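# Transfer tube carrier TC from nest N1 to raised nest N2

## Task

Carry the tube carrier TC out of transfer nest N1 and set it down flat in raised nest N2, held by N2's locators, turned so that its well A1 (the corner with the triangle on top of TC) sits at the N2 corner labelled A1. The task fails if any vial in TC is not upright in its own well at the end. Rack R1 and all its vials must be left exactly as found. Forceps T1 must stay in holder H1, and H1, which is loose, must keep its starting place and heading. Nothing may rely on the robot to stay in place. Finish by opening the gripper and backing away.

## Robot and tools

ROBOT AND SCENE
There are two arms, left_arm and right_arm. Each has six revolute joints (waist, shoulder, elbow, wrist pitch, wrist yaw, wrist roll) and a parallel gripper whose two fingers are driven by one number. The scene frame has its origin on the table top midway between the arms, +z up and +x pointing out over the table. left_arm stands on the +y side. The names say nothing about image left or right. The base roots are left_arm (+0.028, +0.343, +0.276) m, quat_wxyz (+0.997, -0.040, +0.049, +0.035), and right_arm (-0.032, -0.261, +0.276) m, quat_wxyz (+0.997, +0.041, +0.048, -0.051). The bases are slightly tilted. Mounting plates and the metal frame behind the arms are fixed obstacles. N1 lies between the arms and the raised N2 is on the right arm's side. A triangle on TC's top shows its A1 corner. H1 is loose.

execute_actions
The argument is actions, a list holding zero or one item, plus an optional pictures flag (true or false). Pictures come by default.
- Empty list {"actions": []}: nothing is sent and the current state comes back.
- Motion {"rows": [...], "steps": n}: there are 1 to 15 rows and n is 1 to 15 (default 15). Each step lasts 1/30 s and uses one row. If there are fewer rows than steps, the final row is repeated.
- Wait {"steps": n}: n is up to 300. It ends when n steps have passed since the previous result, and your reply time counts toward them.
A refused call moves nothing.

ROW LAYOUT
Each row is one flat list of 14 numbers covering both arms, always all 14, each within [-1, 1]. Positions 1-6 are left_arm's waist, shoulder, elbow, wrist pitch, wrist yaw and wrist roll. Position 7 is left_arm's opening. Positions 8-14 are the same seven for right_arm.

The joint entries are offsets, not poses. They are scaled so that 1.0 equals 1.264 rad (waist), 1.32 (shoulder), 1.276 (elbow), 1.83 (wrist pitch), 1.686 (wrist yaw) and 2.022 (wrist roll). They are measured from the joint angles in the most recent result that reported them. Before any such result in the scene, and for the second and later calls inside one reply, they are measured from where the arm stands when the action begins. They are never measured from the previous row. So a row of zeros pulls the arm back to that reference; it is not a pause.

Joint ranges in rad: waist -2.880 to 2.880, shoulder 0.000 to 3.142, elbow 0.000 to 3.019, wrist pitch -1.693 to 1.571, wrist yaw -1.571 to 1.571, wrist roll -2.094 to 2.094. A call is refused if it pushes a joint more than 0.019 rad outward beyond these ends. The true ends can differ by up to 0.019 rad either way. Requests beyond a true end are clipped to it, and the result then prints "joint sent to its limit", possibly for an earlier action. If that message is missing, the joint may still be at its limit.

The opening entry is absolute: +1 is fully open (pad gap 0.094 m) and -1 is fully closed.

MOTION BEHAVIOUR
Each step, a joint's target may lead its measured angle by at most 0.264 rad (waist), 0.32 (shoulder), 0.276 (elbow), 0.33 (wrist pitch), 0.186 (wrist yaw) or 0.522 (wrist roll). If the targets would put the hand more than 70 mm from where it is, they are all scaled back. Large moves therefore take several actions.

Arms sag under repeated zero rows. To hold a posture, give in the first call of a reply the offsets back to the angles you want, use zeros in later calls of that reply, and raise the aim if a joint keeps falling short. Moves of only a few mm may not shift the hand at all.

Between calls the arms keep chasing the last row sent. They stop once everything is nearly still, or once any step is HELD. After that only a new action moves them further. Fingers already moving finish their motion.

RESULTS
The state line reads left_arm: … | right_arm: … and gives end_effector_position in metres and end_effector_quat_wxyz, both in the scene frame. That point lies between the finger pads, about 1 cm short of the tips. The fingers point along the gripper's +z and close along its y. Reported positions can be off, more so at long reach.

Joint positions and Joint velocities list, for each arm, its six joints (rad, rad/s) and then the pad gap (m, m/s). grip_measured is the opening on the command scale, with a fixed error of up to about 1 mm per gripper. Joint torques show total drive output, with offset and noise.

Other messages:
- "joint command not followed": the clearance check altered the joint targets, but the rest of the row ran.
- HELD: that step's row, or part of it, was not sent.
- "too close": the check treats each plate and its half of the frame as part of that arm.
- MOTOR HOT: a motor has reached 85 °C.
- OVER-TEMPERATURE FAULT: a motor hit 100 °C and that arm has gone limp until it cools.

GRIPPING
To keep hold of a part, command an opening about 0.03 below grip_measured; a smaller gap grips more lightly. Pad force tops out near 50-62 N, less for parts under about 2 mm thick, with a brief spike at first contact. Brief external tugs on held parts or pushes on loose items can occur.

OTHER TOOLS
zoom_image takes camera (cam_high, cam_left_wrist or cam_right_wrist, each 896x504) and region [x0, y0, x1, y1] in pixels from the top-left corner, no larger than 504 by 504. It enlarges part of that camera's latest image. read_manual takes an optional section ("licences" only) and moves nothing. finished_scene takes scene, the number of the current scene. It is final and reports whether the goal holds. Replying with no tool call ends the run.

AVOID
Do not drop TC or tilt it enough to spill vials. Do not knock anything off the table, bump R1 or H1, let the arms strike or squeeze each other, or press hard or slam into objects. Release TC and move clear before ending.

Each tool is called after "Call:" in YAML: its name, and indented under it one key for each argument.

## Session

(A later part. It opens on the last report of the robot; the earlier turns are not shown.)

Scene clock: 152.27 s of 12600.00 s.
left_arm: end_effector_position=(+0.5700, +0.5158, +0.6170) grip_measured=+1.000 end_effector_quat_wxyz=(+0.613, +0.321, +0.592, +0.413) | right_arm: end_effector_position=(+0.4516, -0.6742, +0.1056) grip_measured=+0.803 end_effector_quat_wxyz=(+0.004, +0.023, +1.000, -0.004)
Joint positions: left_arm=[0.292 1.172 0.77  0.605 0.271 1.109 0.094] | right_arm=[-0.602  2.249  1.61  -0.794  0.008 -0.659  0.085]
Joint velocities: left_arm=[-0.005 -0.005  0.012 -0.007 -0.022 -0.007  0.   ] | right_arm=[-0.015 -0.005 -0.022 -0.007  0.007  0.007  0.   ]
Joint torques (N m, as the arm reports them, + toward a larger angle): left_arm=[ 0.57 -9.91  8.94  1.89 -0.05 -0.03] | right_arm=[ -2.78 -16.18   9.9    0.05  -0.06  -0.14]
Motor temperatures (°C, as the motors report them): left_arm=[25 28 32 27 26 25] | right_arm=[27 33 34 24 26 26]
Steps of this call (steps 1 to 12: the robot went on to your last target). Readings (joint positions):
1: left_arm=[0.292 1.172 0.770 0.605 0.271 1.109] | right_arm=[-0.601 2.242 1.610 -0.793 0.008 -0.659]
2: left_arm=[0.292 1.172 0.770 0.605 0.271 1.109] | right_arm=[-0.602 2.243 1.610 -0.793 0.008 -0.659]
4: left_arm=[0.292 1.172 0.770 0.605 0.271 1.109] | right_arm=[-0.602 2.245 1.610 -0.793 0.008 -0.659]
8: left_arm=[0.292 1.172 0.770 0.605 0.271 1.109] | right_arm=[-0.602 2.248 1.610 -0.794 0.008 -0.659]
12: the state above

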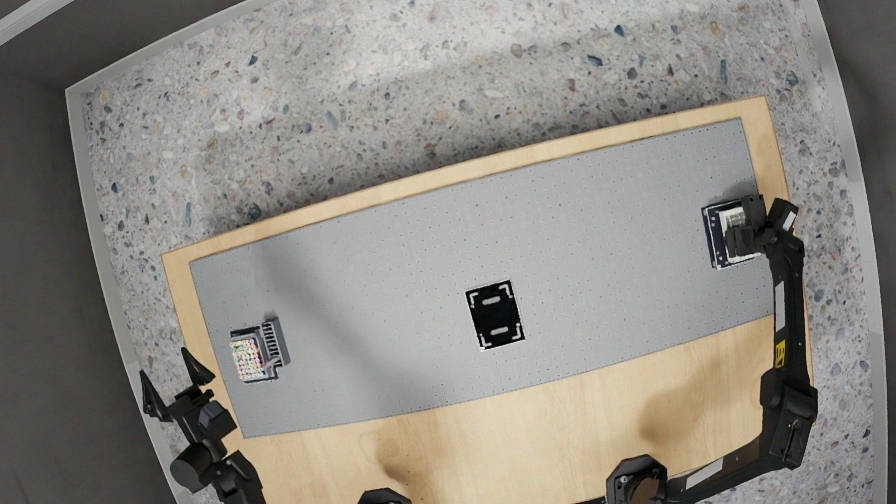

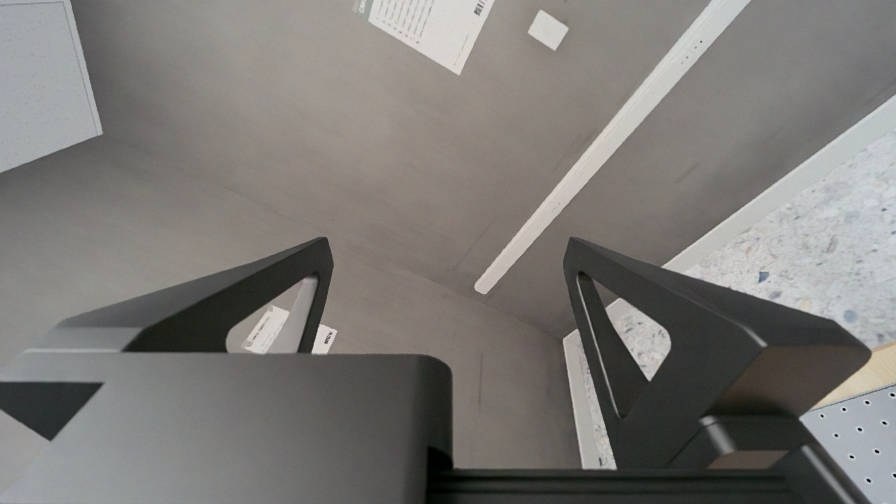

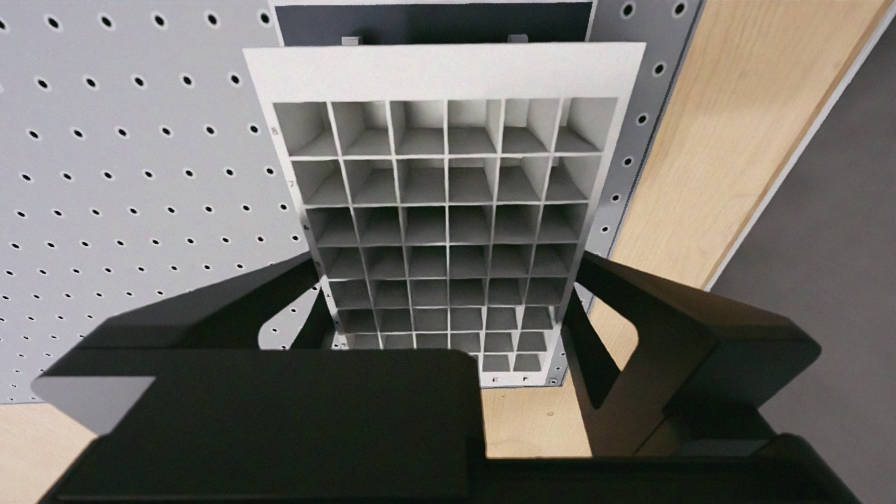

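Call:
execute_actions:
  actions:
    - {"rows":[[0,0,0,0,0,0,1,-0.005,0.005,0.02,0.007,0,-0.008,0.765],[0,0,0,0,0,0,1,-0.006,0.007,0.016,0.009,0,-0.008,0.765],[0,0,0,0,0,0,1,-0.006,0.009,0.012,0.010,0,-0.008,0.765],[0,0,0,0,0,0,1,-0.007,0.011,0.009,0.012,0,-0.009,0.765],[0,0,0,0,0,0,1,-0.008,0.013,0.006,0.013,0,-0.009,0.765],[0,0,0,0,0,0,1,-0.008,0.015,0.003,0.015,0,-0.01,0.765],[0,0,0,0,0,0,1,-0.009,0.017,0,0.016,0,-0.01,0.765]],"steps":15}
  pictures: false

Call:
execute_actions:
  actions:
    - {"steps":15}

Scene clock: 162.33 s of 12600.00 s.
left_arm: end_effector_position=(+0.5700, +0.5158, +0.6170) grip_measured=+1.000 end_effector_quat_wxyz=(+0.613, +0.321, +0.592, +0.413) | right_arm: end_effector_position=(+0.4501, -0.6732, +0.0951) grip_measured=+0.803 end_effector_quat_wxyz=(+0.003, +0.022, +1.000, -0.003)
Joint positions: left_arm=[0.292 1.172 0.77  0.605 0.271 1.109 0.094] | right_arm=[-0.603  2.266  1.61  -0.78   0.008 -0.662  0.085]
Joint velocities: left_arm=[-0.005 -0.005  0.017 -0.002  0.037 -0.022  0.   ] | right_arm=[ 0.005  0.005  0.002 -0.002  0.081 -0.022  0.   ]
Joint torques (N m, as the arm reports them, + toward a larger angle): left_arm=[ 0.61 -9.27  9.09  1.97 -0.06 -0.02] | right_arm=[ -3.09 -16.34   6.16   1.18  -0.08  -0.23]
Motor temperatures (°C, as the motors report them): left_arm=[25 28 32 27 26 25] | right_arm=[27 33 34 24 26 26]
Steps of this call (steps 1 to 15: the robot went on to your last target; steps 16 to 90: nothing new was sent; then 6.57 s passed at rest; steps 91 to 105: all 15 steps of this action). Readings (joint positions):
91: left_arm=[0.292 1.172 0.770 0.605 0.271 1.109] | right_arm=[-0.602 2.249 1.610 -0.794 0.008 -0.659]
92: left_arm=[0.292 1.172 0.770 0.605 0.271 1.109] | right_arm=[-0.602 2.249 1.610 -0.794 0.008 -0.659]
94: left_arm=[0.292 1.172 0.770 0.605 0.271 1.109] | right_arm=[-0.602 2.249 1.610 -0.792 0.008 -0.659]
98: left_arm=[0.292 1.172 0.770 0.605 0.271 1.109] | right_arm=[-0.602 2.255 1.610 -0.782 0.008 -0.661]
105: the state above

Scene clock: 162.83 s of 12600.00 s.
left_arm: end_effector_position=(+0.5700, +0.5158, +0.6170) grip_measured=+1.000 end_effector_quat_wxyz=(+0.613, +0.321, +0.592, +0.413) | right_arm: end_effector_position=(+0.4500, -0.6731, +0.0949) grip_measured=+0.803 end_effector_quat_wxyz=(+0.003, +0.022, +1.000, -0.003)
Joint positions: left_arm=[0.292 1.172 0.77  0.605 0.271 1.109 0.094] | right_arm=[-0.603  2.267  1.61  -0.78   0.008 -0.662  0.085]
Joint velocities: left_arm=[-0.015  0.005 -0.002 -0.007 -0.051  0.007  0.   ] | right_arm=[ 0.005 -0.015 -0.012  0.007 -0.007  0.022 -0.   ]
Joint torques (N m, as the arm reports them, + toward a larger angle): left_arm=[  0.74 -10.23   9.15   1.79  -0.08  -0.04] | right_arm=[ -2.93 -16.45   6.07   1.13  -0.08  -0.25]
Motor temperatures (°C, as the motors report them): left_arm=[25 28 32 27 26 25] | right_arm=[27 33 34 24 26 26]
Steps of this call (steps 1 to 15: the robot went on to your last target). Readings (joint positions):
1: left_arm=[0.292 1.172 0.770 0.605 0.271 1.109] | right_arm=[-0.603 2.267 1.610 -0.780 0.008 -0.662]
2: left_arm=[0.292 1.172 0.770 0.605 0.271 1.109] | right_arm=[-0.603 2.267 1.610 -0.780 0.008 -0.662]
4: left_arm=[0.292 1.172 0.770 0.605 0.271 1.109] | right_arm=[-0.603 2.267 1.610 -0.780 0.008 -0.662]
8: left_arm=[0.292 1.172 0.770 0.605 0.271 1.109] | right_arm=[-0.603 2.267 1.610 -0.780 0.008 -0.662]
15: the state above
All arms were judged still, so your last target was given up. Only a new action makes them travel on or press farther. Fingers that are still opening or closing keep moving.

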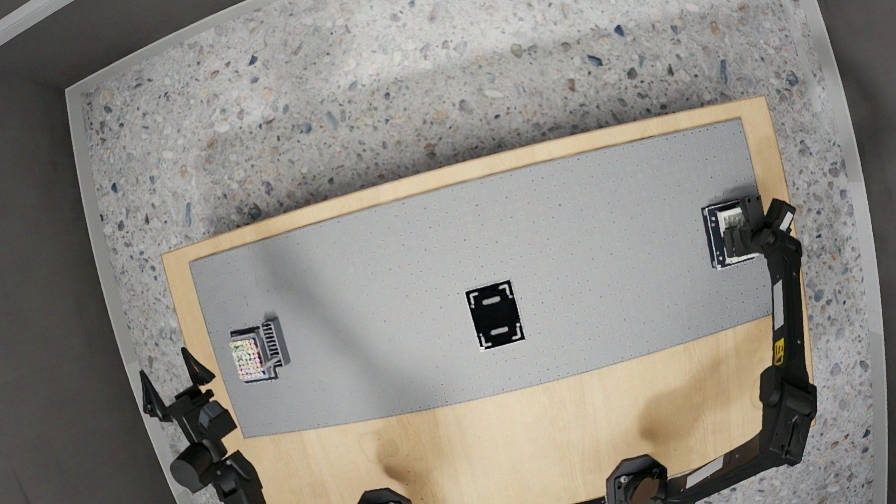

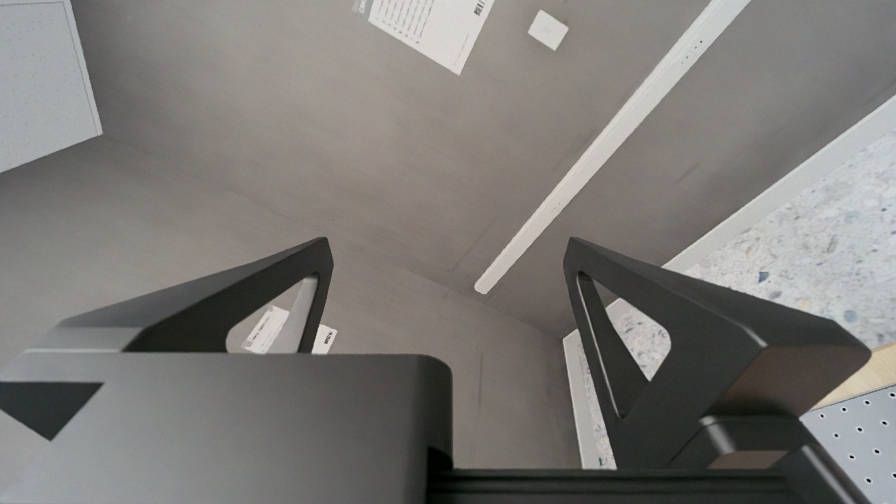

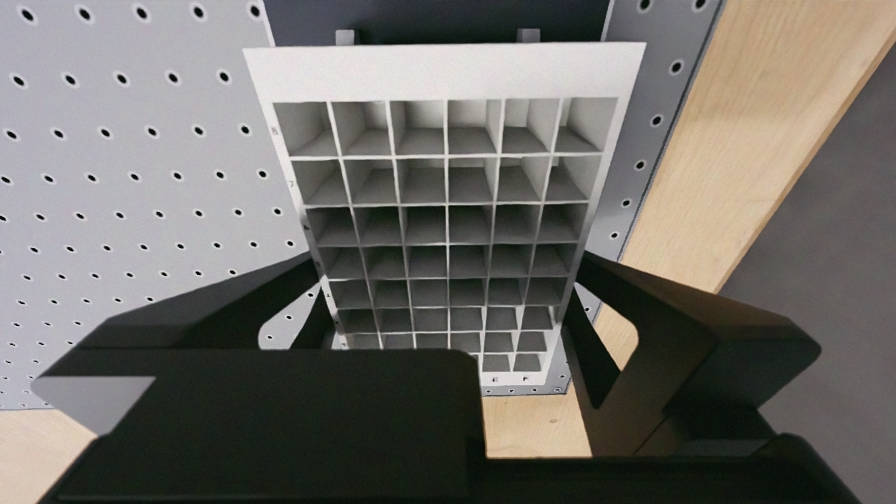

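Call:
execute_actions:
  actions:
    - {"rows":[[0,0,0,0,0,0,1,-0.006,-0.005,-0.004,0.007,0,-0.005,0.765],[0,0,0,0,0,0,1,-0.006,-0.005,-0.006,0.007,0,-0.005,0.765],[0,0,0,0,0,0,1,-0.006,-0.005,-0.008,0.007,0,-0.005,0.765],[0,0,0,0,0,0,1,-0.006,-0.005,-0.010,0.007,0,-0.005,0.765]],"steps":15}

Scene clock: 171.13 s of 12600.00 s.
left_arm: end_effector_position=(+0.5700, +0.5158, +0.6170) grip_measured=+1.000 end_effector_quat_wxyz=(+0.613, +0.321, +0.592, +0.413) | right_arm: end_effector_position=(+0.4458, -0.6695, +0.0920) grip_measured=+0.803 end_effector_quat_wxyz=(-0.002, +0.022, +1.000, +0.001)
Joint positions: left_arm=[0.292 1.172 0.77  0.605 0.271 1.109 0.094] | right_arm=[-0.603  2.267  1.599 -0.78   0.008 -0.662  0.085]
Joint velocities: left_arm=[-0.015 -0.015  0.002 -0.007 -0.095  0.022  0.   ] | right_arm=[-0.005 -0.005 -0.012  0.002 -0.022 -0.007 -0.001]
Joint torques (N m, as the arm reports them, + toward a larger angle): left_arm=[ 0.96 -9.37  9.13  1.75 -0.08 -0.03] | right_arm=[ -2.78 -17.27   5.86   1.    -0.08  -0.16]
Motor temperatures (°C, as the motors report them): left_arm=[25 28 32 27 26 25] | right_arm=[27 33 33 24 26 26]
Steps of this call (steps 1 to 90: nothing new was sent; then 4.80 s passed at rest; steps 91 to 105: all 15 steps of this action). Readings (joint positions):
91: left_arm=[0.292 1.172 0.770 0.605 0.271 1.109] | right_arm=[-0.603 2.267 1.610 -0.780 0.008 -0.662]
92: left_arm=[0.292 1.172 0.770 0.605 0.271 1.109] | right_arm=[-0.603 2.267 1.610 -0.780 0.008 -0.662]
94: left_arm=[0.292 1.172 0.770 0.605 0.271 1.109] | right_arm=[-0.603 2.267 1.608 -0.780 0.008 -0.662]
98: left_arm=[0.292 1.172 0.770 0.605 0.271 1.109] | right_arm=[-0.603 2.267 1.601 -0.780 0.008 -0.662]
105: the state above

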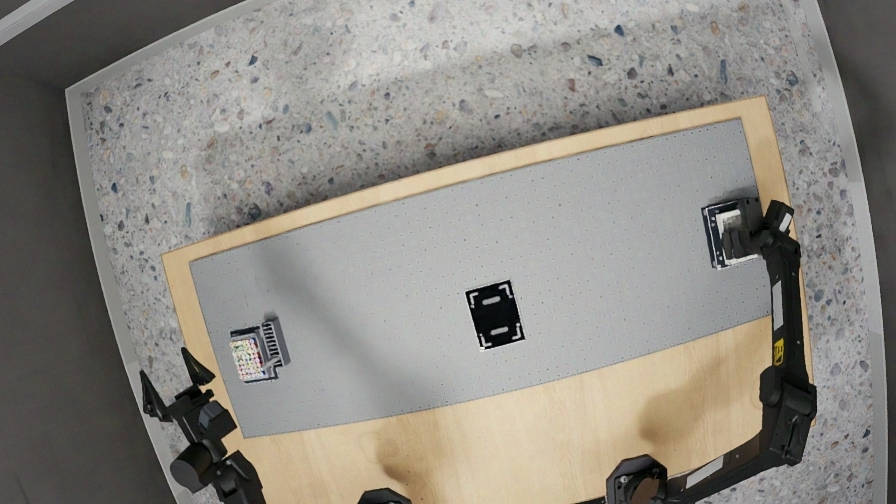

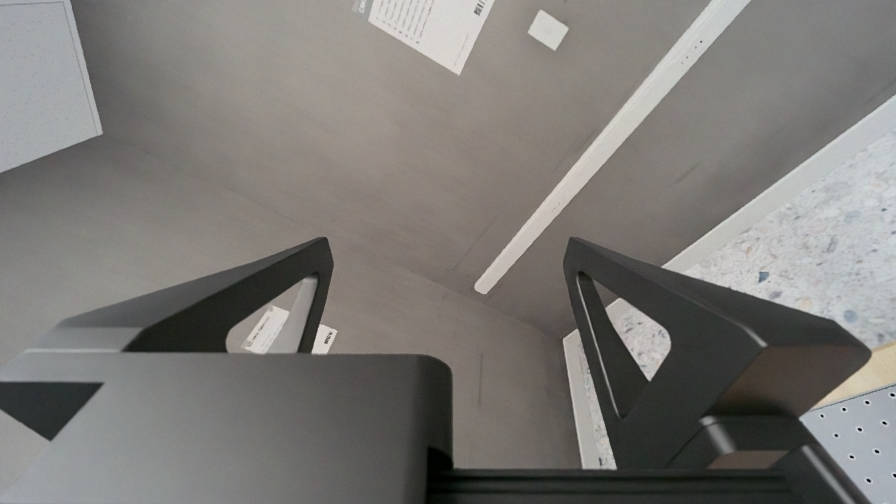

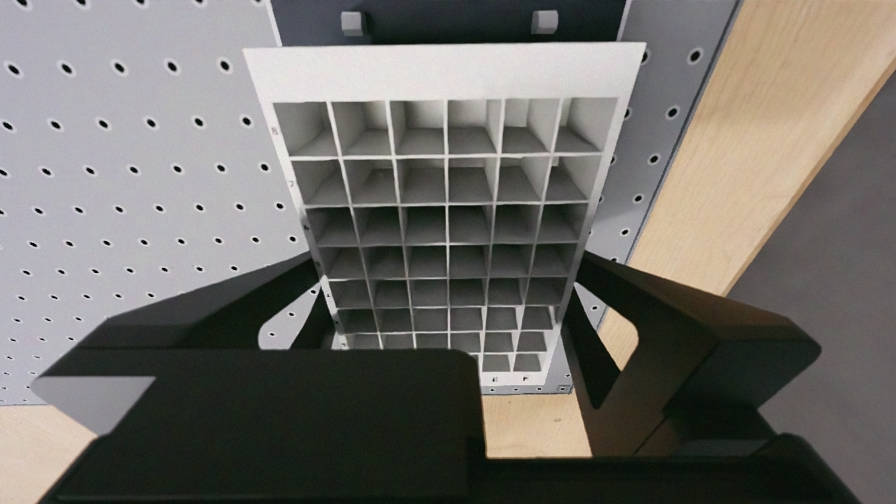

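Call:
execute_actions:
  actions:
    - {"rows":[[0,0,0,0,0,0,1,-0.008,0,0.03,0.007,0,-0.005,0.765],[0,0,0,0,0,0,1,-0.008,0.002,0.035,0.008,0,-0.005,0.765],[0,0,0,0,0,0,1,-0.008,0.004,0.036,0.009,0,-0.005,0.765],[0,0,0,0,0,0,1,-0.008,0.006,0.037,0.010,0,-0.005,0.765],[0,0,0,0,0,0,1,-0.008,0.0075,0.038,0.011,0,-0.005,0.765],[0,0,0,0,0,0,1,-0.008,0.009,0.039,0.012,0,-0.005,0.765],[0,0,0,0,0,0,1,-0.009,0.0105,0.039,0.013,0,-0.006,0.765],[0,0,0,0,0,0,1,-0.009,0.012,0.040,0.013,0,-0.006,0.765],[0,0,0,0,0,0,1,-0.009,0.0135,0.040,0.014,0,-0.006,0.765],[0,0,0,0,0,0,1,-0.009,0.015,0.041,0.015,0,-0.006,0.765]],"steps":15}
  pictures: false

Call:
execute_actions:
  actions:
    - {"steps":12}

Scene clock: 178.50 s of 12600.00 s.
left_arm: end_effector_position=(+0.5700, +0.5158, +0.6170) grip_measured=+1.000 end_effector_quat_wxyz=(+0.613, +0.321, +0.592, +0.413) | right_arm: end_effector_position=(+0.4474, -0.6715, +0.0867) grip_measured=+0.803 end_effector_quat_wxyz=(+0.001, +0.022, +1.000, -0.002)
Joint positions: left_arm=[0.292 1.172 0.77  0.605 0.271 1.109 0.094] | right_arm=[-0.603  2.278  1.605 -0.766  0.008 -0.662  0.085]
Joint velocities: left_arm=[-0.005 -0.005  0.002  0.002 -0.051  0.022  0.   ] | right_arm=[-0.005  0.034 -0.012 -0.017  0.007  0.007 -0.001]
Joint torques (N m, as the arm reports them, + toward a larger angle): left_arm=[  0.46 -10.05   9.14   1.91  -0.05   0.  ] | right_arm=[ -3.26 -15.97  10.12   1.07  -0.07  -0.17]
Motor temperatures (°C, as the motors report them): left_arm=[25 28 32 27 26 25] | right_arm=[27 33 33 24 26 26]
Steps of this call (steps 1 to 15: the robot went on to your last target; steps 16 to 90: nothing new was sent; then 3.87 s passed at rest; steps 91 to 105: all 15 steps of this action). Readings (joint positions):
91: left_arm=[0.292 1.172 0.770 0.605 0.271 1.109] | right_arm=[-0.603 2.267 1.599 -0.780 0.008 -0.662]
92: left_arm=[0.292 1.172 0.770 0.605 0.271 1.109] | right_arm=[-0.603 2.267 1.599 -0.780 0.008 -0.662]
94: left_arm=[0.292 1.172 0.770 0.605 0.271 1.109] | right_arm=[-0.603 2.267 1.599 -0.779 0.008 -0.662]
98: left_arm=[0.292 1.172 0.770 0.605 0.271 1.109] | right_arm=[-0.603 2.268 1.600 -0.773 0.008 -0.662]
105: the state above

Scene clock: 178.90 s of 12600.00 s.
left_arm: end_effector_position=(+0.5700, +0.5158, +0.6170) grip_measured=+1.000 end_effector_quat_wxyz=(+0.613, +0.321, +0.592, +0.413) | right_arm: end_effector_position=(+0.4470, -0.6711, +0.0855) grip_measured=+0.803 end_effector_quat_wxyz=(+0.000, +0.022, +1.000, -0.001)
Joint positions: left_arm=[0.292 1.172 0.77  0.605 0.271 1.109 0.094] | right_arm=[-0.603  2.28   1.605 -0.766  0.008 -0.662  0.085]
Joint velocities: left_arm=[-0.005  0.005  0.002  0.002 -0.037 -0.066  0.   ] | right_arm=[-0.005 -0.005  0.002  0.007 -0.007 -0.007  0.   ]
Joint torques (N m, as the arm reports them, + toward a larger angle): left_arm=[ 0.88 -9.76  9.16  1.94 -0.04 -0.03] | right_arm=[ -3.04 -16.28  10.1    1.21  -0.07  -0.16]
Motor temperatures (°C, as the motors report them): left_arm=[25 28 32 27 26 25] | right_arm=[27 33 33 24 26 26]
Steps of this call (steps 1 to 12: the robot went on to your last target). Readings (joint positions):
1: left_arm=[0.292 1.172 0.770 0.605 0.271 1.109] | right_arm=[-0.603 2.279 1.605 -0.766 0.008 -0.662]
2: left_arm=[0.292 1.172 0.770 0.605 0.271 1.109] | right_arm=[-0.603 2.280 1.605 -0.766 0.008 -0.662]
4: left_arm=[0.292 1.172 0.770 0.605 0.271 1.109] | right_arm=[-0.603 2.280 1.605 -0.766 0.008 -0.662]
8: left_arm=[0.292 1.172 0.770 0.605 0.271 1.109] | right_arm=[-0.603 2.280 1.605 -0.766 0.008 -0.662]
12: the state above

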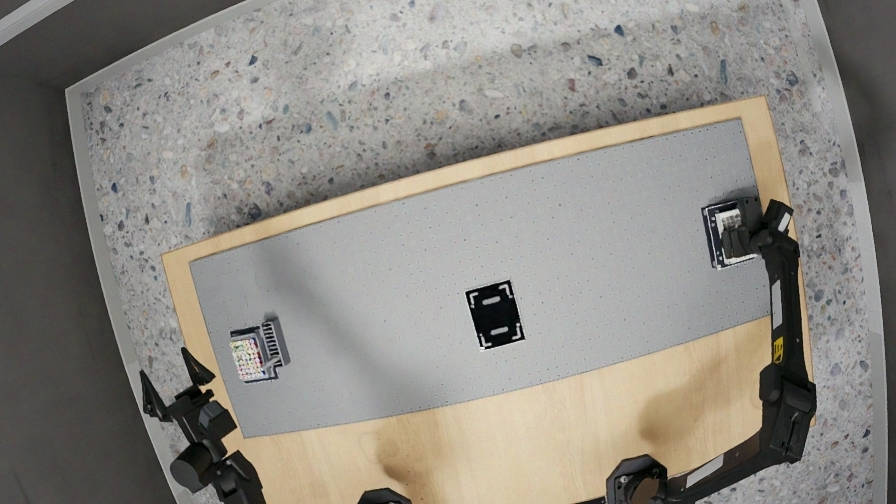

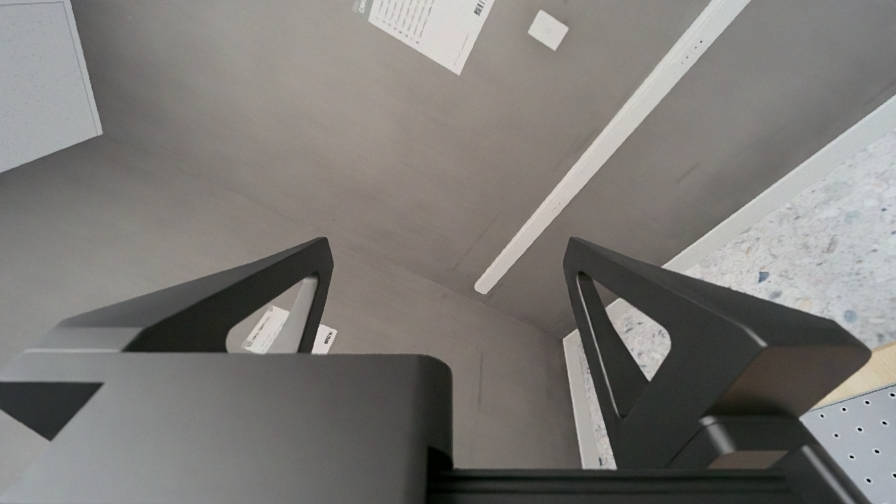

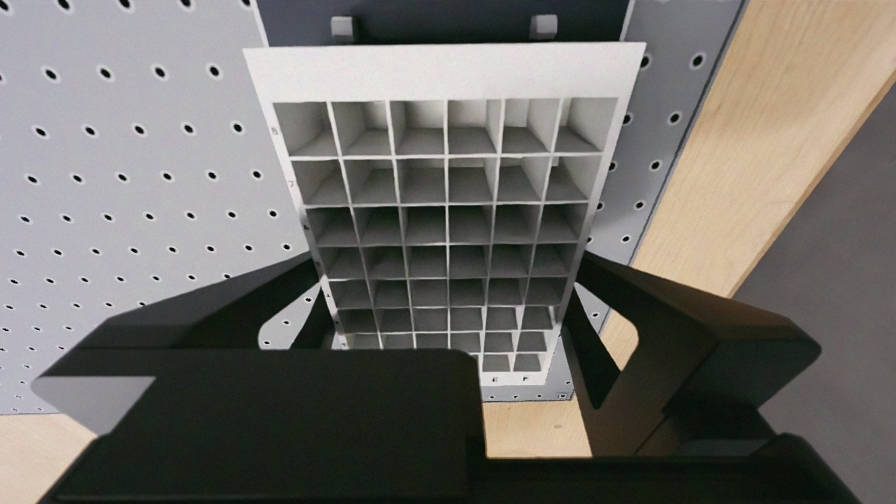

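Call:
execute_actions:
  actions:
    - {"rows":[[0,0,0,0,0,0,1,0,0.005,0.036,0.008,0,-0.005,0.765],[0,0,0,0,0,0,1,0,0.0065,0.0365,0.009,0,-0.005,0.765],[0,0,0,0,0,0,1,0,0.008,0.037,0.010,0,-0.005,0.765],[0,0,0,0,0,0,1,0,0.0095,0.037,0.0105,0,-0.005,0.765],[0,0,0,0,0,0,1,0,0.011,0.0375,0.011,0,-0.005,0.765],[0,0,0,0,0,0,1,0,0.0125,0.038,0.012,0,-0.005,0.765],[0,0,0,0,0,0,1,0,0.014,0.038,0.013,0,-0.005,0.765],[0,0,0,0,0,0,1,0,0.0155,0.0385,0.0135,0,-0.005,0.765],[0,0,0,0,0,0,1,0,0.017,0.039,0.014,0,-0.005,0.765],[0,0,0,0,0,0,1,0,0.0185,0.039,0.015,0,-0.005,0.765],[0,0,0,0,0,0,1,0,0.020,0.0395,0.0155,0,-0.005,0.765],[0,0,0,0,0,0,1,0,0.021,0.040,0.016,0,-0.005,0.765]],"steps":15}
  pictures: false

Call:
execute_actions:
  actions:
    - {"steps":12}

Scene clock: 188.20 s of 12600.00 s.
left_arm: end_effector_position=(+0.5700, +0.5158, +0.6170) grip_measured=+1.000 end_effector_quat_wxyz=(+0.613, +0.321, +0.592, +0.413) | right_arm: end_effector_position=(+0.4467, -0.6708, +0.0749) grip_measured=+0.803 end_effector_quat_wxyz=(+0.000, +0.022, +1.000, -0.001)
Joint positions: left_arm=[0.292 1.172 0.77  0.605 0.271 1.109 0.094] | right_arm=[-0.603  2.3    1.609 -0.751  0.008 -0.662  0.085]
Joint velocities: left_arm=[-0.034  0.005 -0.012  0.007 -0.081 -0.081  0.   ] | right_arm=[-0.005  0.024  0.012  0.007 -0.007  0.007 -0.   ]
Joint torques (N m, as the arm reports them, + toward a larger angle): left_arm=[  0.73 -10.24   9.15   1.96  -0.09  -0.02] | right_arm=[ -2.53 -16.33   9.86   1.08  -0.05  -0.17]
Motor temperatures (°C, as the motors report them): left_arm=[25 28 32 27 26 25] | right_arm=[27 33 34 24 26 26]
Steps of this call (steps 1 to 15: the robot went on to your last target; steps 16 to 90: nothing new was sent; then 5.80 s passed at rest; steps 91 to 105: all 15 steps of this action). Readings (joint positions):
91: left_arm=[0.292 1.172 0.770 0.605 0.271 1.109] | right_arm=[-0.603 2.280 1.605 -0.766 0.008 -0.662]
92: left_arm=[0.292 1.172 0.770 0.605 0.271 1.109] | right_arm=[-0.603 2.280 1.605 -0.766 0.008 -0.662]
94: left_arm=[0.292 1.172 0.770 0.605 0.271 1.109] | right_arm=[-0.603 2.280 1.605 -0.765 0.008 -0.662]
98: left_arm=[0.292 1.172 0.770 0.605 0.271 1.109] | right_arm=[-0.603 2.284 1.605 -0.759 0.008 -0.662]
105: the state above

Scene clock: 188.60 s of 12600.00 s.
left_arm: end_effector_position=(+0.5700, +0.5158, +0.6170) grip_measured=+1.000 end_effector_quat_wxyz=(+0.613, +0.321, +0.592, +0.413) | right_arm: end_effector_position=(+0.4469, -0.6709, +0.0742) grip_measured=+0.803 end_effector_quat_wxyz=(+0.001, +0.022, +1.000, -0.001)
Joint positions: left_arm=[0.292 1.172 0.77  0.605 0.271 1.109 0.094] | right_arm=[-0.603  2.301  1.609 -0.75   0.008 -0.662  0.085]
Joint velocities: left_arm=[-0.024 -0.005 -0.002  0.012  0.022 -0.007  0.   ] | right_arm=[-0.005 -0.015 -0.007 -0.017 -0.007 -0.081  0.   ]
Joint torques (N m, as the arm reports them, + toward a larger angle): left_arm=[ 1.1  -9.88  9.15  1.82 -0.09 -0.04] | right_arm=[ -2.37 -16.5    9.8    1.02  -0.07  -0.15]
Motor temperatures (°C, as the motors report them): left_arm=[25 28 32 27 26 25] | right_arm=[27 33 34 24 26 26]
Steps of this call (steps 1 to 12: the robot went on to your last target). Readings (joint positions):
1: left_arm=[0.292 1.172 0.770 0.605 0.271 1.109] | right_arm=[-0.603 2.301 1.609 -0.750 0.008 -0.662]
2: left_arm=[0.292 1.172 0.770 0.605 0.271 1.109] | right_arm=[-0.603 2.301 1.609 -0.750 0.008 -0.662]
4: left_arm=[0.292 1.172 0.770 0.605 0.271 1.109] | right_arm=[-0.603 2.301 1.609 -0.750 0.008 -0.662]
8: left_arm=[0.292 1.172 0.770 0.605 0.271 1.109] | right_arm=[-0.603 2.301 1.609 -0.750 0.008 -0.662]
12: the state above

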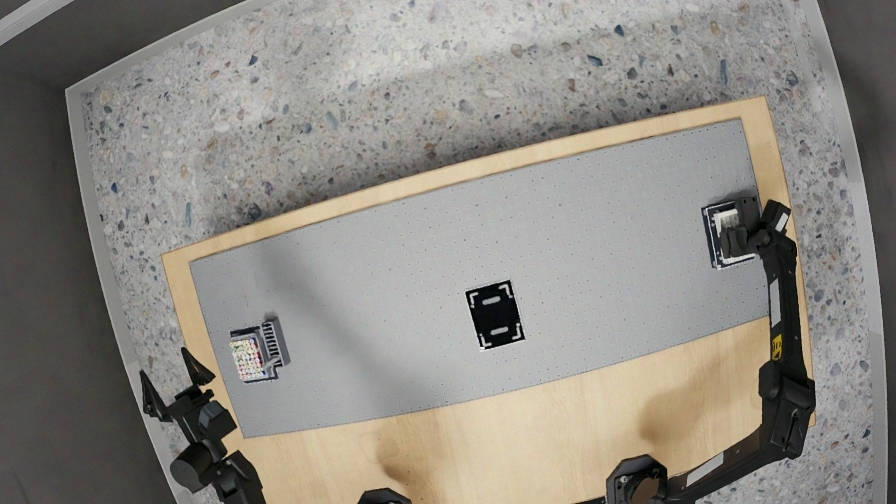

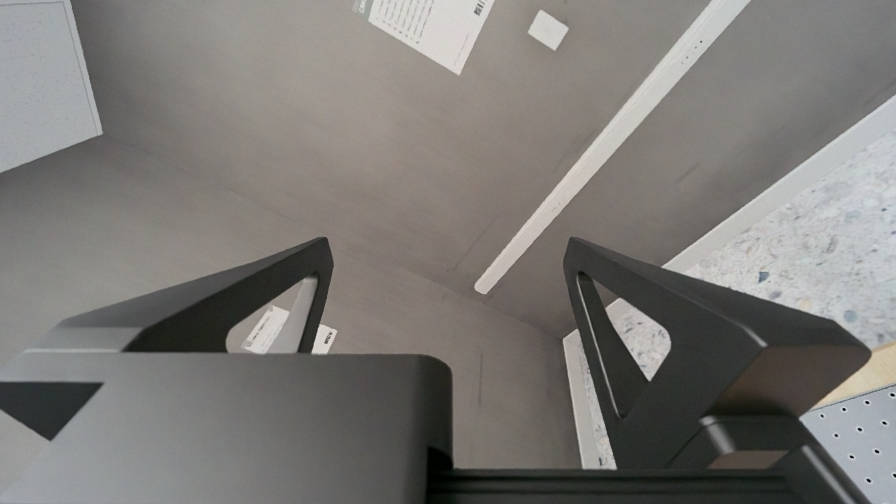

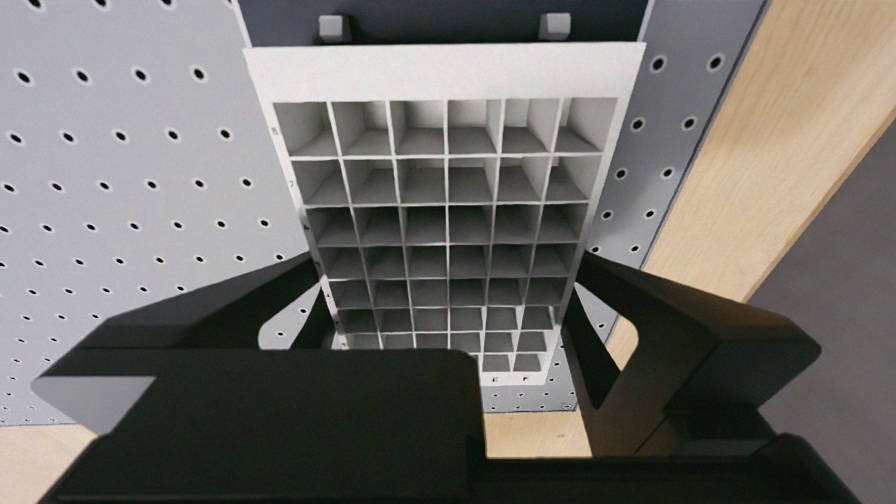

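Alignment is good; lowering the last few millimetres.

Call:
execute_actions:
  actions:
    - {"rows":[[0,0,0,0,0,0,1,0,0.005,0.036,0.008,0,-0.005,0.765],[0,0,0,0,0,0,1,0,0.0065,0.0365,0.009,0,-0.005,0.765],[0,0,0,0,0,0,1,0,0.008,0.037,0.010,0,-0.005,0.765],[0,0,0,0,0,0,1,0,0.0095,0.037,0.0105,0,-0.005,0.765],[0,0,0,0,0,0,1,0,0.011,0.0375,0.011,0,-0.005,0.765],[0,0,0,0,0,0,1,0,0.0125,0.038,0.012,0,-0.005,0.765],[0,0,0,0,0,0,1,0,0.014,0.038,0.013,0,-0.005,0.765],[0,0,0,0,0,0,1,0,0.0155,0.0385,0.0135,0,-0.005,0.765],[0,0,0,0,0,0,1,0,0.017,0.039,0.014,0,-0.005,0.765]],"steps":15}
  pictures: false

Call:
execute_actions:
  actions:
    - {"steps":10}

Scene clock: 192.83 s of 12600.00 s.
left_arm: end_effector_position=(+0.5700, +0.5158, +0.6170) grip_measured=+1.000 end_effector_quat_wxyz=(+0.613, +0.321, +0.592, +0.413) | right_arm: end_effector_position=(+0.4473, -0.6710, +0.0693) grip_measured=+0.803 end_effector_quat_wxyz=(+0.002, +0.022, +1.000, -0.002)
Joint positions: left_arm=[0.292 1.172 0.77  0.605 0.271 1.109 0.094] | right_arm=[-0.603  2.311  1.612 -0.741  0.007 -0.663  0.085]
Joint velocities: left_arm=[ 0.005 -0.005  0.012 -0.012 -0.007 -0.022  0.   ] | right_arm=[-0.015 -0.015 -0.007 -0.002 -0.007 -0.037  0.001]
Joint torques (N m, as the arm reports them, + toward a larger angle): left_arm=[ 1.25 -9.97  9.01  1.7  -0.12 -0.02] | right_arm=[ -1.95 -15.81   9.9    1.27  -0.01  -0.16]
Motor temperatures (°C, as the motors report them): left_arm=[25 28 33 27 26 25] | right_arm=[27 33 34 24 26 26]
Steps of this call (steps 1 to 15: the robot went on to your last target; steps 16 to 90: nothing new was sent; then 0.73 s passed at rest; steps 91 to 105: all 15 steps of this action). Readings (joint positions):
91: left_arm=[0.292 1.172 0.770 0.605 0.271 1.109] | right_arm=[-0.603 2.301 1.609 -0.750 0.008 -0.662]
92: left_arm=[0.292 1.172 0.770 0.605 0.271 1.109] | right_arm=[-0.603 2.301 1.609 -0.750 0.008 -0.662]
94: left_arm=[0.292 1.172 0.770 0.605 0.271 1.109] | right_arm=[-0.603 2.302 1.609 -0.748 0.008 -0.662]
98: left_arm=[0.292 1.172 0.770 0.605 0.271 1.109] | right_arm=[-0.603 2.305 1.610 -0.743 0.008 -0.662]
105: the state above

Scene clock: 193.17 s of 12600.00 s.
left_arm: end_effector_position=(+0.5700, +0.5158, +0.6170) grip_measured=+1.000 end_effector_quat_wxyz=(+0.613, +0.321, +0.592, +0.413) | right_arm: end_effector_position=(+0.4473, -0.6710, +0.0693) grip_measured=+0.803 end_effector_quat_wxyz=(+0.002, +0.022, +1.000, -0.002)
Joint positions: left_arm=[0.292 1.172 0.77  0.605 0.271 1.109 0.094] | right_arm=[-0.603  2.311  1.612 -0.741  0.007 -0.663  0.085]
Joint velocities: left_arm=[ 0.005 -0.024 -0.027 -0.012 -0.037 -0.081  0.   ] | right_arm=[-0.015 -0.015 -0.002 -0.007  0.022  0.022  0.   ]
Joint torques (N m, as the arm reports them, + toward a larger angle): left_arm=[ 0.93 -9.87  9.09  1.74 -0.08 -0.08] | right_arm=[ -2.21 -15.72   9.92   1.13  -0.03  -0.16]
Motor temperatures (°C, as the motors report them): left_arm=[25 28 33 27 26 25] | right_arm=[27 33 34 24 26 26]
Steps of this call (steps 1 to 10: the robot went on to your last target). Readings (joint positions):
1: left_arm=[0.292 1.172 0.770 0.605 0.271 1.109] | right_arm=[-0.603 2.311 1.612 -0.741 0.007 -0.663]
2: left_arm=[0.292 1.172 0.770 0.605 0.271 1.109] | right_arm=[-0.603 2.311 1.612 -0.741 0.007 -0.663]
4: left_arm=[0.292 1.172 0.770 0.605 0.271 1.109] | right_arm=[-0.603 2.311 1.612 -0.741 0.007 -0.663]
8: left_arm=[0.292 1.172 0.770 0.605 0.271 1.109] | right_arm=[-0.603 2.311 1.612 -0.741 0.007 -0.663]
10: the state above

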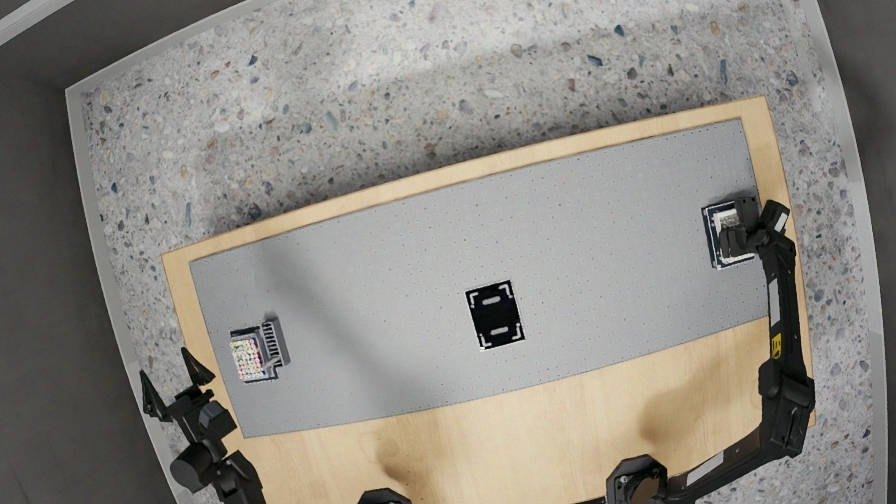

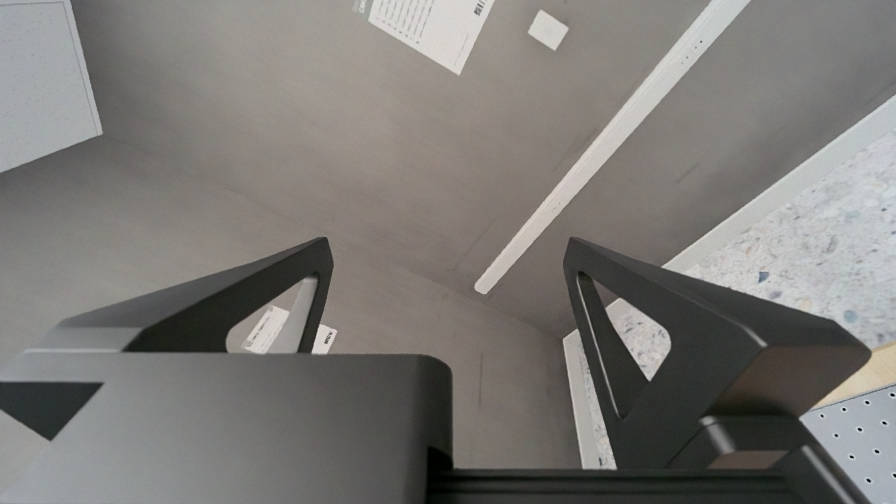

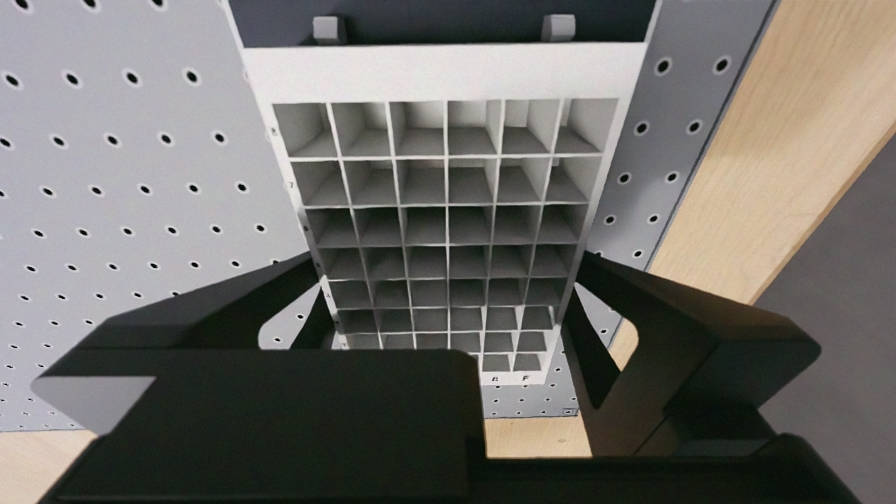

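Call:
execute_actions:
  actions:
    - {"rows":[[0,0,0,0,0,0,1,0,-0.008,0.015,0,0,0,0.8],[0,0,0,0,0,0,1,0,-0.008,0.015,0,0,0,0.83],[0,0,0,0,0,0,1,0,-0.008,0.015,0,0,0,0.88],[0,0,0,0,0,0,1,0,-0.008,0.015,0,0,0,1]],"steps":12}
  pictures: false

Call:
execute_actions:
  actions:
    - {"rows":[[0,0,0,0,0,0,1,0,-0.022,0,-0.006,0,0,1],[0,0,0,0,0,0,1,0,-0.026,0,-0.007,0,0,1],[0,0,0,0,0,0,1,0,-0.031,-0.001,-0.009,0,0,1],[0,0,0,0,0,0,1,0,-0.036,-0.002,-0.012,0,0,1],[0,0,0,0,0,0,1,0,-0.041,-0.003,-0.015,0,0,1],[0,0,0,0,0,0,1,0,-0.046,-0.004,-0.018,0,0,1],[0,0,0,0,0,0,1,0,-0.051,-0.005,-0.021,0,0,1],[0,0,0,0,0,0,1,0,-0.056,-0.006,-0.024,0,0,1],[0,0,0,0,0,0,1,0,-0.062,-0.007,-0.027,0,0,1],[0,0,0,0,0,0,1,0,-0.068,-0.008,-0.030,0,0,1],[0,0,0,0,0,0,1,0,-0.075,-0.009,-0.034,0,0,1],[0,0,0,0,0,0,1,0,-0.083,-0.010,-0.038,0,0,1],[0,0,0,0,0,0,1,0,-0.092,-0.011,-0.043,0,0,1],[0,0,0,0,0,0,1,0,-0.102,-0.012,-0.049,0,0,1],[0,0,0,0,0,0,1,0,-0.115,-0.013,-0.056,0,0,1]],"steps":15}
  pictures: false

Call:
execute_actions:
  actions:
    - {"steps":6}
  pictures: false

Call:
execute_actions:
  actions:
    - {"rows":[[0,0,0,0,0,0,1,0,-0.06,0,-0.025,0,0,1],[0,0,0,0,0,0,1,0,-0.1,0,-0.05,0,0,1],[0,0,0,0,0,0,1,0,-0.15,0,-0.08,0,0,1],[0,0,0,0,0,0,1,0,-0.2,-0.02,-0.11,0,0,1]],"steps":15}

Scene clock: 201.40 s of 12600.00 s.
left_arm: end_effector_position=(+0.5700, +0.5158, +0.6170) grip_measured=+1.000 end_effector_quat_wxyz=(+0.613, +0.321, +0.592, +0.413) | right_arm: end_effector_position=(+0.4473, -0.6710, +0.0693) grip_measured=+1.000 end_effector_quat_wxyz=(+0.002, +0.022, +1.000, -0.002)
Joint positions: left_arm=[0.292 1.172 0.77  0.605 0.271 1.109 0.094] | right_arm=[-0.603  2.311  1.612 -0.741  0.007 -0.662  0.094]
Joint velocities: left_arm=[-0.005  0.005 -0.002 -0.007 -0.022  0.051  0.   ] | right_arm=[ 0.005  0.005 -0.007  0.002 -0.037 -0.095  0.   ]
Joint torques (N m, as the arm reports them, + toward a larger angle): left_arm=[ 0.75 -9.74  9.    1.91 -0.07 -0.02] | right_arm=[ -2.54 -17.36   7.5    0.56  -0.07  -0.06]
Motor temperatures (°C, as the motors report them): left_arm=[25 29 33 27 26 25] | right_arm=[27 33 35 24 26 26]
Steps of this call (steps 1 to 15: the robot went on to your last target; steps 16 to 90: nothing new was sent; then 4.83 s passed at rest; steps 91 to 102: all 12 steps of this action). Readings (joint positions):
91: left_arm=[0.292 1.172 0.770 0.605 0.271 1.109] | right_arm=[-0.603 2.311 1.612 -0.741 0.007 -0.663]
92: left_arm=[0.292 1.172 0.770 0.605 0.271 1.109] | right_arm=[-0.603 2.311 1.612 -0.741 0.007 -0.662]
94: left_arm=[0.292 1.172 0.770 0.605 0.271 1.109] | right_arm=[-0.603 2.311 1.612 -0.741 0.007 -0.662]
98: left_arm=[0.292 1.172 0.770 0.605 0.271 1.109] | right_arm=[-0.603 2.311 1.612 -0.741 0.007 -0.662]
102: the state above

Scene clock: 201.90 s of 12600.00 s.
left_arm: end_effector_position=(+0.5700, +0.5158, +0.6170) grip_measured=+1.000 end_effector_quat_wxyz=(+0.613, +0.321, +0.592, +0.413) | right_arm: end_effector_position=(+0.4503, -0.6740, +0.1169) grip_measured=+1.000 end_effector_quat_wxyz=(+0.004, +0.022, +1.000, -0.004)
Joint positions: left_arm=[0.292 1.172 0.77  0.605 0.271 1.109 0.094] | right_arm=[-0.603  2.226  1.602 -0.809  0.007 -0.662  0.094]
Joint velocities: left_arm=[-0.015  0.005  0.007 -0.012 -0.007 -0.051  0.   ] | right_arm=[ 0.005 -0.396 -0.027 -0.291 -0.037  0.037  0.   ]
Joint torques (N m, as the arm reports them, + toward a larger angle): left_arm=[ 0.66 -9.57  9.02  1.94 -0.02 -0.04] | right_arm=[ -2.36 -19.62   5.92   0.13  -0.08  -0.04]
Motor temperatures (°C, as the motors report them): left_arm=[25 29 33 27 26 25] | right_arm=[27 33 35 24 26 26]
Steps of this call (steps 1 to 15: all 15 steps of this action). Readings (joint positions):
1: left_arm=[0.292 1.172 0.770 0.605 0.271 1.109] | right_arm=[-0.603 2.311 1.612 -0.741 0.007 -0.662]
2: left_arm=[0.292 1.172 0.770 0.605 0.271 1.109] | right_arm=[-0.603 2.311 1.612 -0.741 0.007 -0.662]
4: left_arm=[0.292 1.172 0.770 0.605 0.271 1.109] | right_arm=[-0.603 2.309 1.612 -0.744 0.007 -0.662]
8: left_arm=[0.292 1.172 0.770 0.605 0.271 1.109] | right_arm=[-0.603 2.294 1.611 -0.762 0.007 -0.662]
15: the state above

Scene clock: 202.10 s of 12600.00 s.
left_arm: end_effector_position=(+0.5700, +0.5158, +0.6170) grip_measured=+1.000 end_effector_quat_wxyz=(+0.613, +0.321, +0.592, +0.413) | right_arm: end_effector_position=(+0.4579, -0.6808, +0.1518) grip_measured=+1.000 end_effector_quat_wxyz=(+0.019, +0.022, +0.999, -0.016)
Joint positions: left_arm=[0.292 1.172 0.77  0.605 0.271 1.109 0.094] | right_arm=[-0.603  2.167  1.6   -0.829  0.007 -0.662  0.094]
Joint velocities: left_arm=[-0.015 -0.015  0.017 -0.002  0.11   0.051  0.   ] | right_arm=[-0.005 -0.171 -0.012  0.007 -0.037 -0.051  0.   ]
Joint torques (N m, as the arm reports them, + toward a larger angle): left_arm=[ 0.78 -9.66  9.13  1.87 -0.09 -0.02] | right_arm=[ -2.17 -16.19   6.38   0.04  -0.06  -0.05]
Motor temperatures (°C, as the motors report them): left_arm=[25 29 33 27 26 25] | right_arm=[27 33 35 24 26 26]
Steps of this call (steps 1 to 6: the robot went on to your last target). Readings (joint positions):
1: left_arm=[0.292 1.172 0.770 0.605 0.271 1.109] | right_arm=[-0.603 2.214 1.601 -0.819 0.007 -0.662]
2: left_arm=[0.292 1.172 0.770 0.605 0.271 1.109] | right_arm=[-0.603 2.201 1.600 -0.824 0.007 -0.662]
4: left_arm=[0.292 1.172 0.770 0.605 0.271 1.109] | right_arm=[-0.603 2.180 1.600 -0.828 0.007 -0.662]
6: the state above

Scene clock: 202.60 s of 12600.00 s.
left_arm: end_effector_position=(+0.5700, +0.5158, +0.6170) grip_measured=+1.000 end_effector_quat_wxyz=(+0.613, +0.321, +0.592, +0.413) | right_arm: end_effector_position=(+0.4519, -0.6770, +0.3158) grip_measured=+1.000 end_effector_quat_wxyz=(+0.050, +0.023, +0.998, -0.041)
Joint positions: left_arm=[0.292 1.172 0.77  0.605 0.271 1.109 0.094] | right_arm=[-0.603  1.877  1.577 -1.014  0.007 -0.662  0.094]
Joint velocities: left_arm=[-0.005 -0.005 -0.012  0.007 -0.022 -0.037  0.   ] | right_arm=[-0.015 -0.21   0.007 -0.022 -0.037 -0.022  0.   ]
Joint torques (N m, as the arm reports them, + toward a larger angle): left_arm=[  0.79 -10.1    9.03   1.92  -0.08  -0.05] | right_arm=[ -2.29 -12.35   7.82   0.2   -0.07  -0.04]
Motor temperatures (°C, as the motors report them): left_arm=[25 29 33 27 26 25] | right_arm=[27 34 35 24 26 26]
Steps of this call (steps 1 to 15: all 15 steps of this action). Readings (joint positions):
1: left_arm=[0.292 1.172 0.770 0.605 0.271 1.109] | right_arm=[-0.603 2.159 1.600 -0.833 0.007 -0.662]
2: left_arm=[0.292 1.172 0.770 0.605 0.271 1.109] | right_arm=[-0.603 2.150 1.599 -0.850 0.007 -0.662]
4: left_arm=[0.292 1.172 0.770 0.605 0.271 1.109] | right_arm=[-0.603 2.121 1.593 -0.897 0.007 -0.662]
8: left_arm=[0.292 1.172 0.770 0.605 0.271 1.109] | right_arm=[-0.603 2.026 1.578 -0.975 0.007 -0.662]
15: the state above

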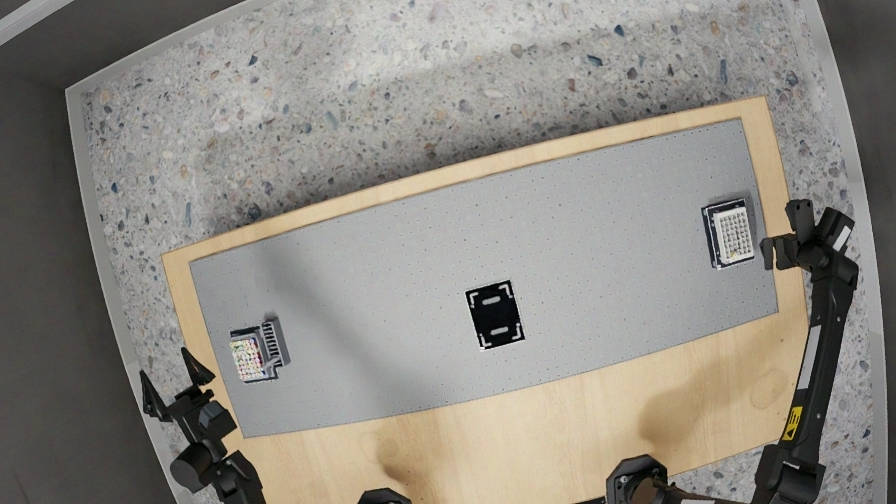

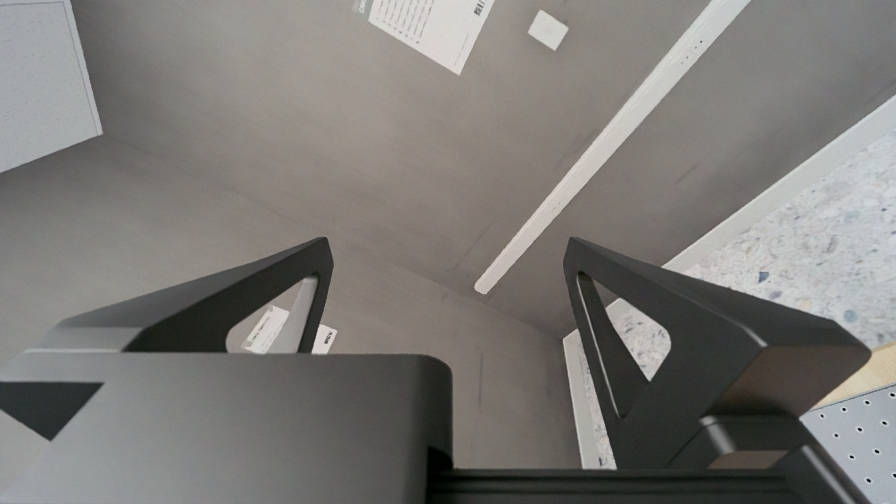

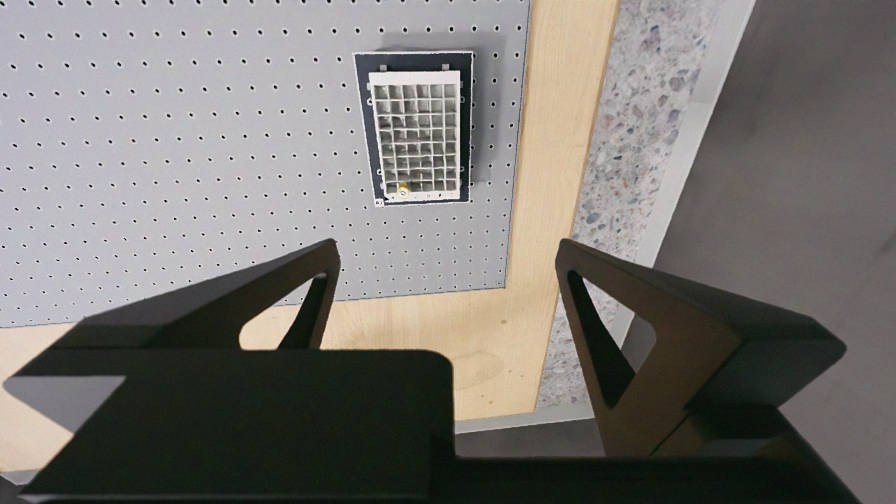

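Call:
zoom_image:
  camera: "cam_right_wrist"
  region: [330, 40, 510, 220]

Call:
zoom_image:
  camera: "cam_high"
  region: [685, 185, 775, 280]

Region (330, 40, 510, 220) of cam_right_wrist's 896x504 image, scaled by 2.800, with more detail than that image has.

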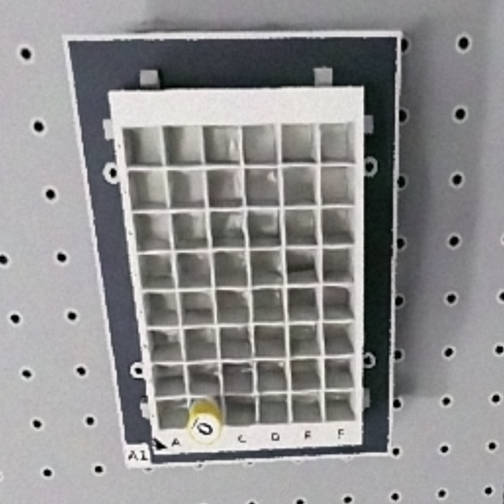

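Region (685, 185, 775, 280) of cam_high's 896x504 image, scaled by 5.305, with more detail than that image has; it fills the left 477 columns of this view, and the rest is white.

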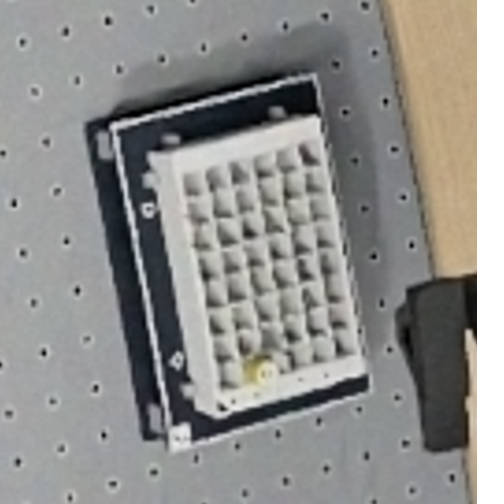

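Call:
finished_scene:
  scene: 1

The scene is finished: the task was done.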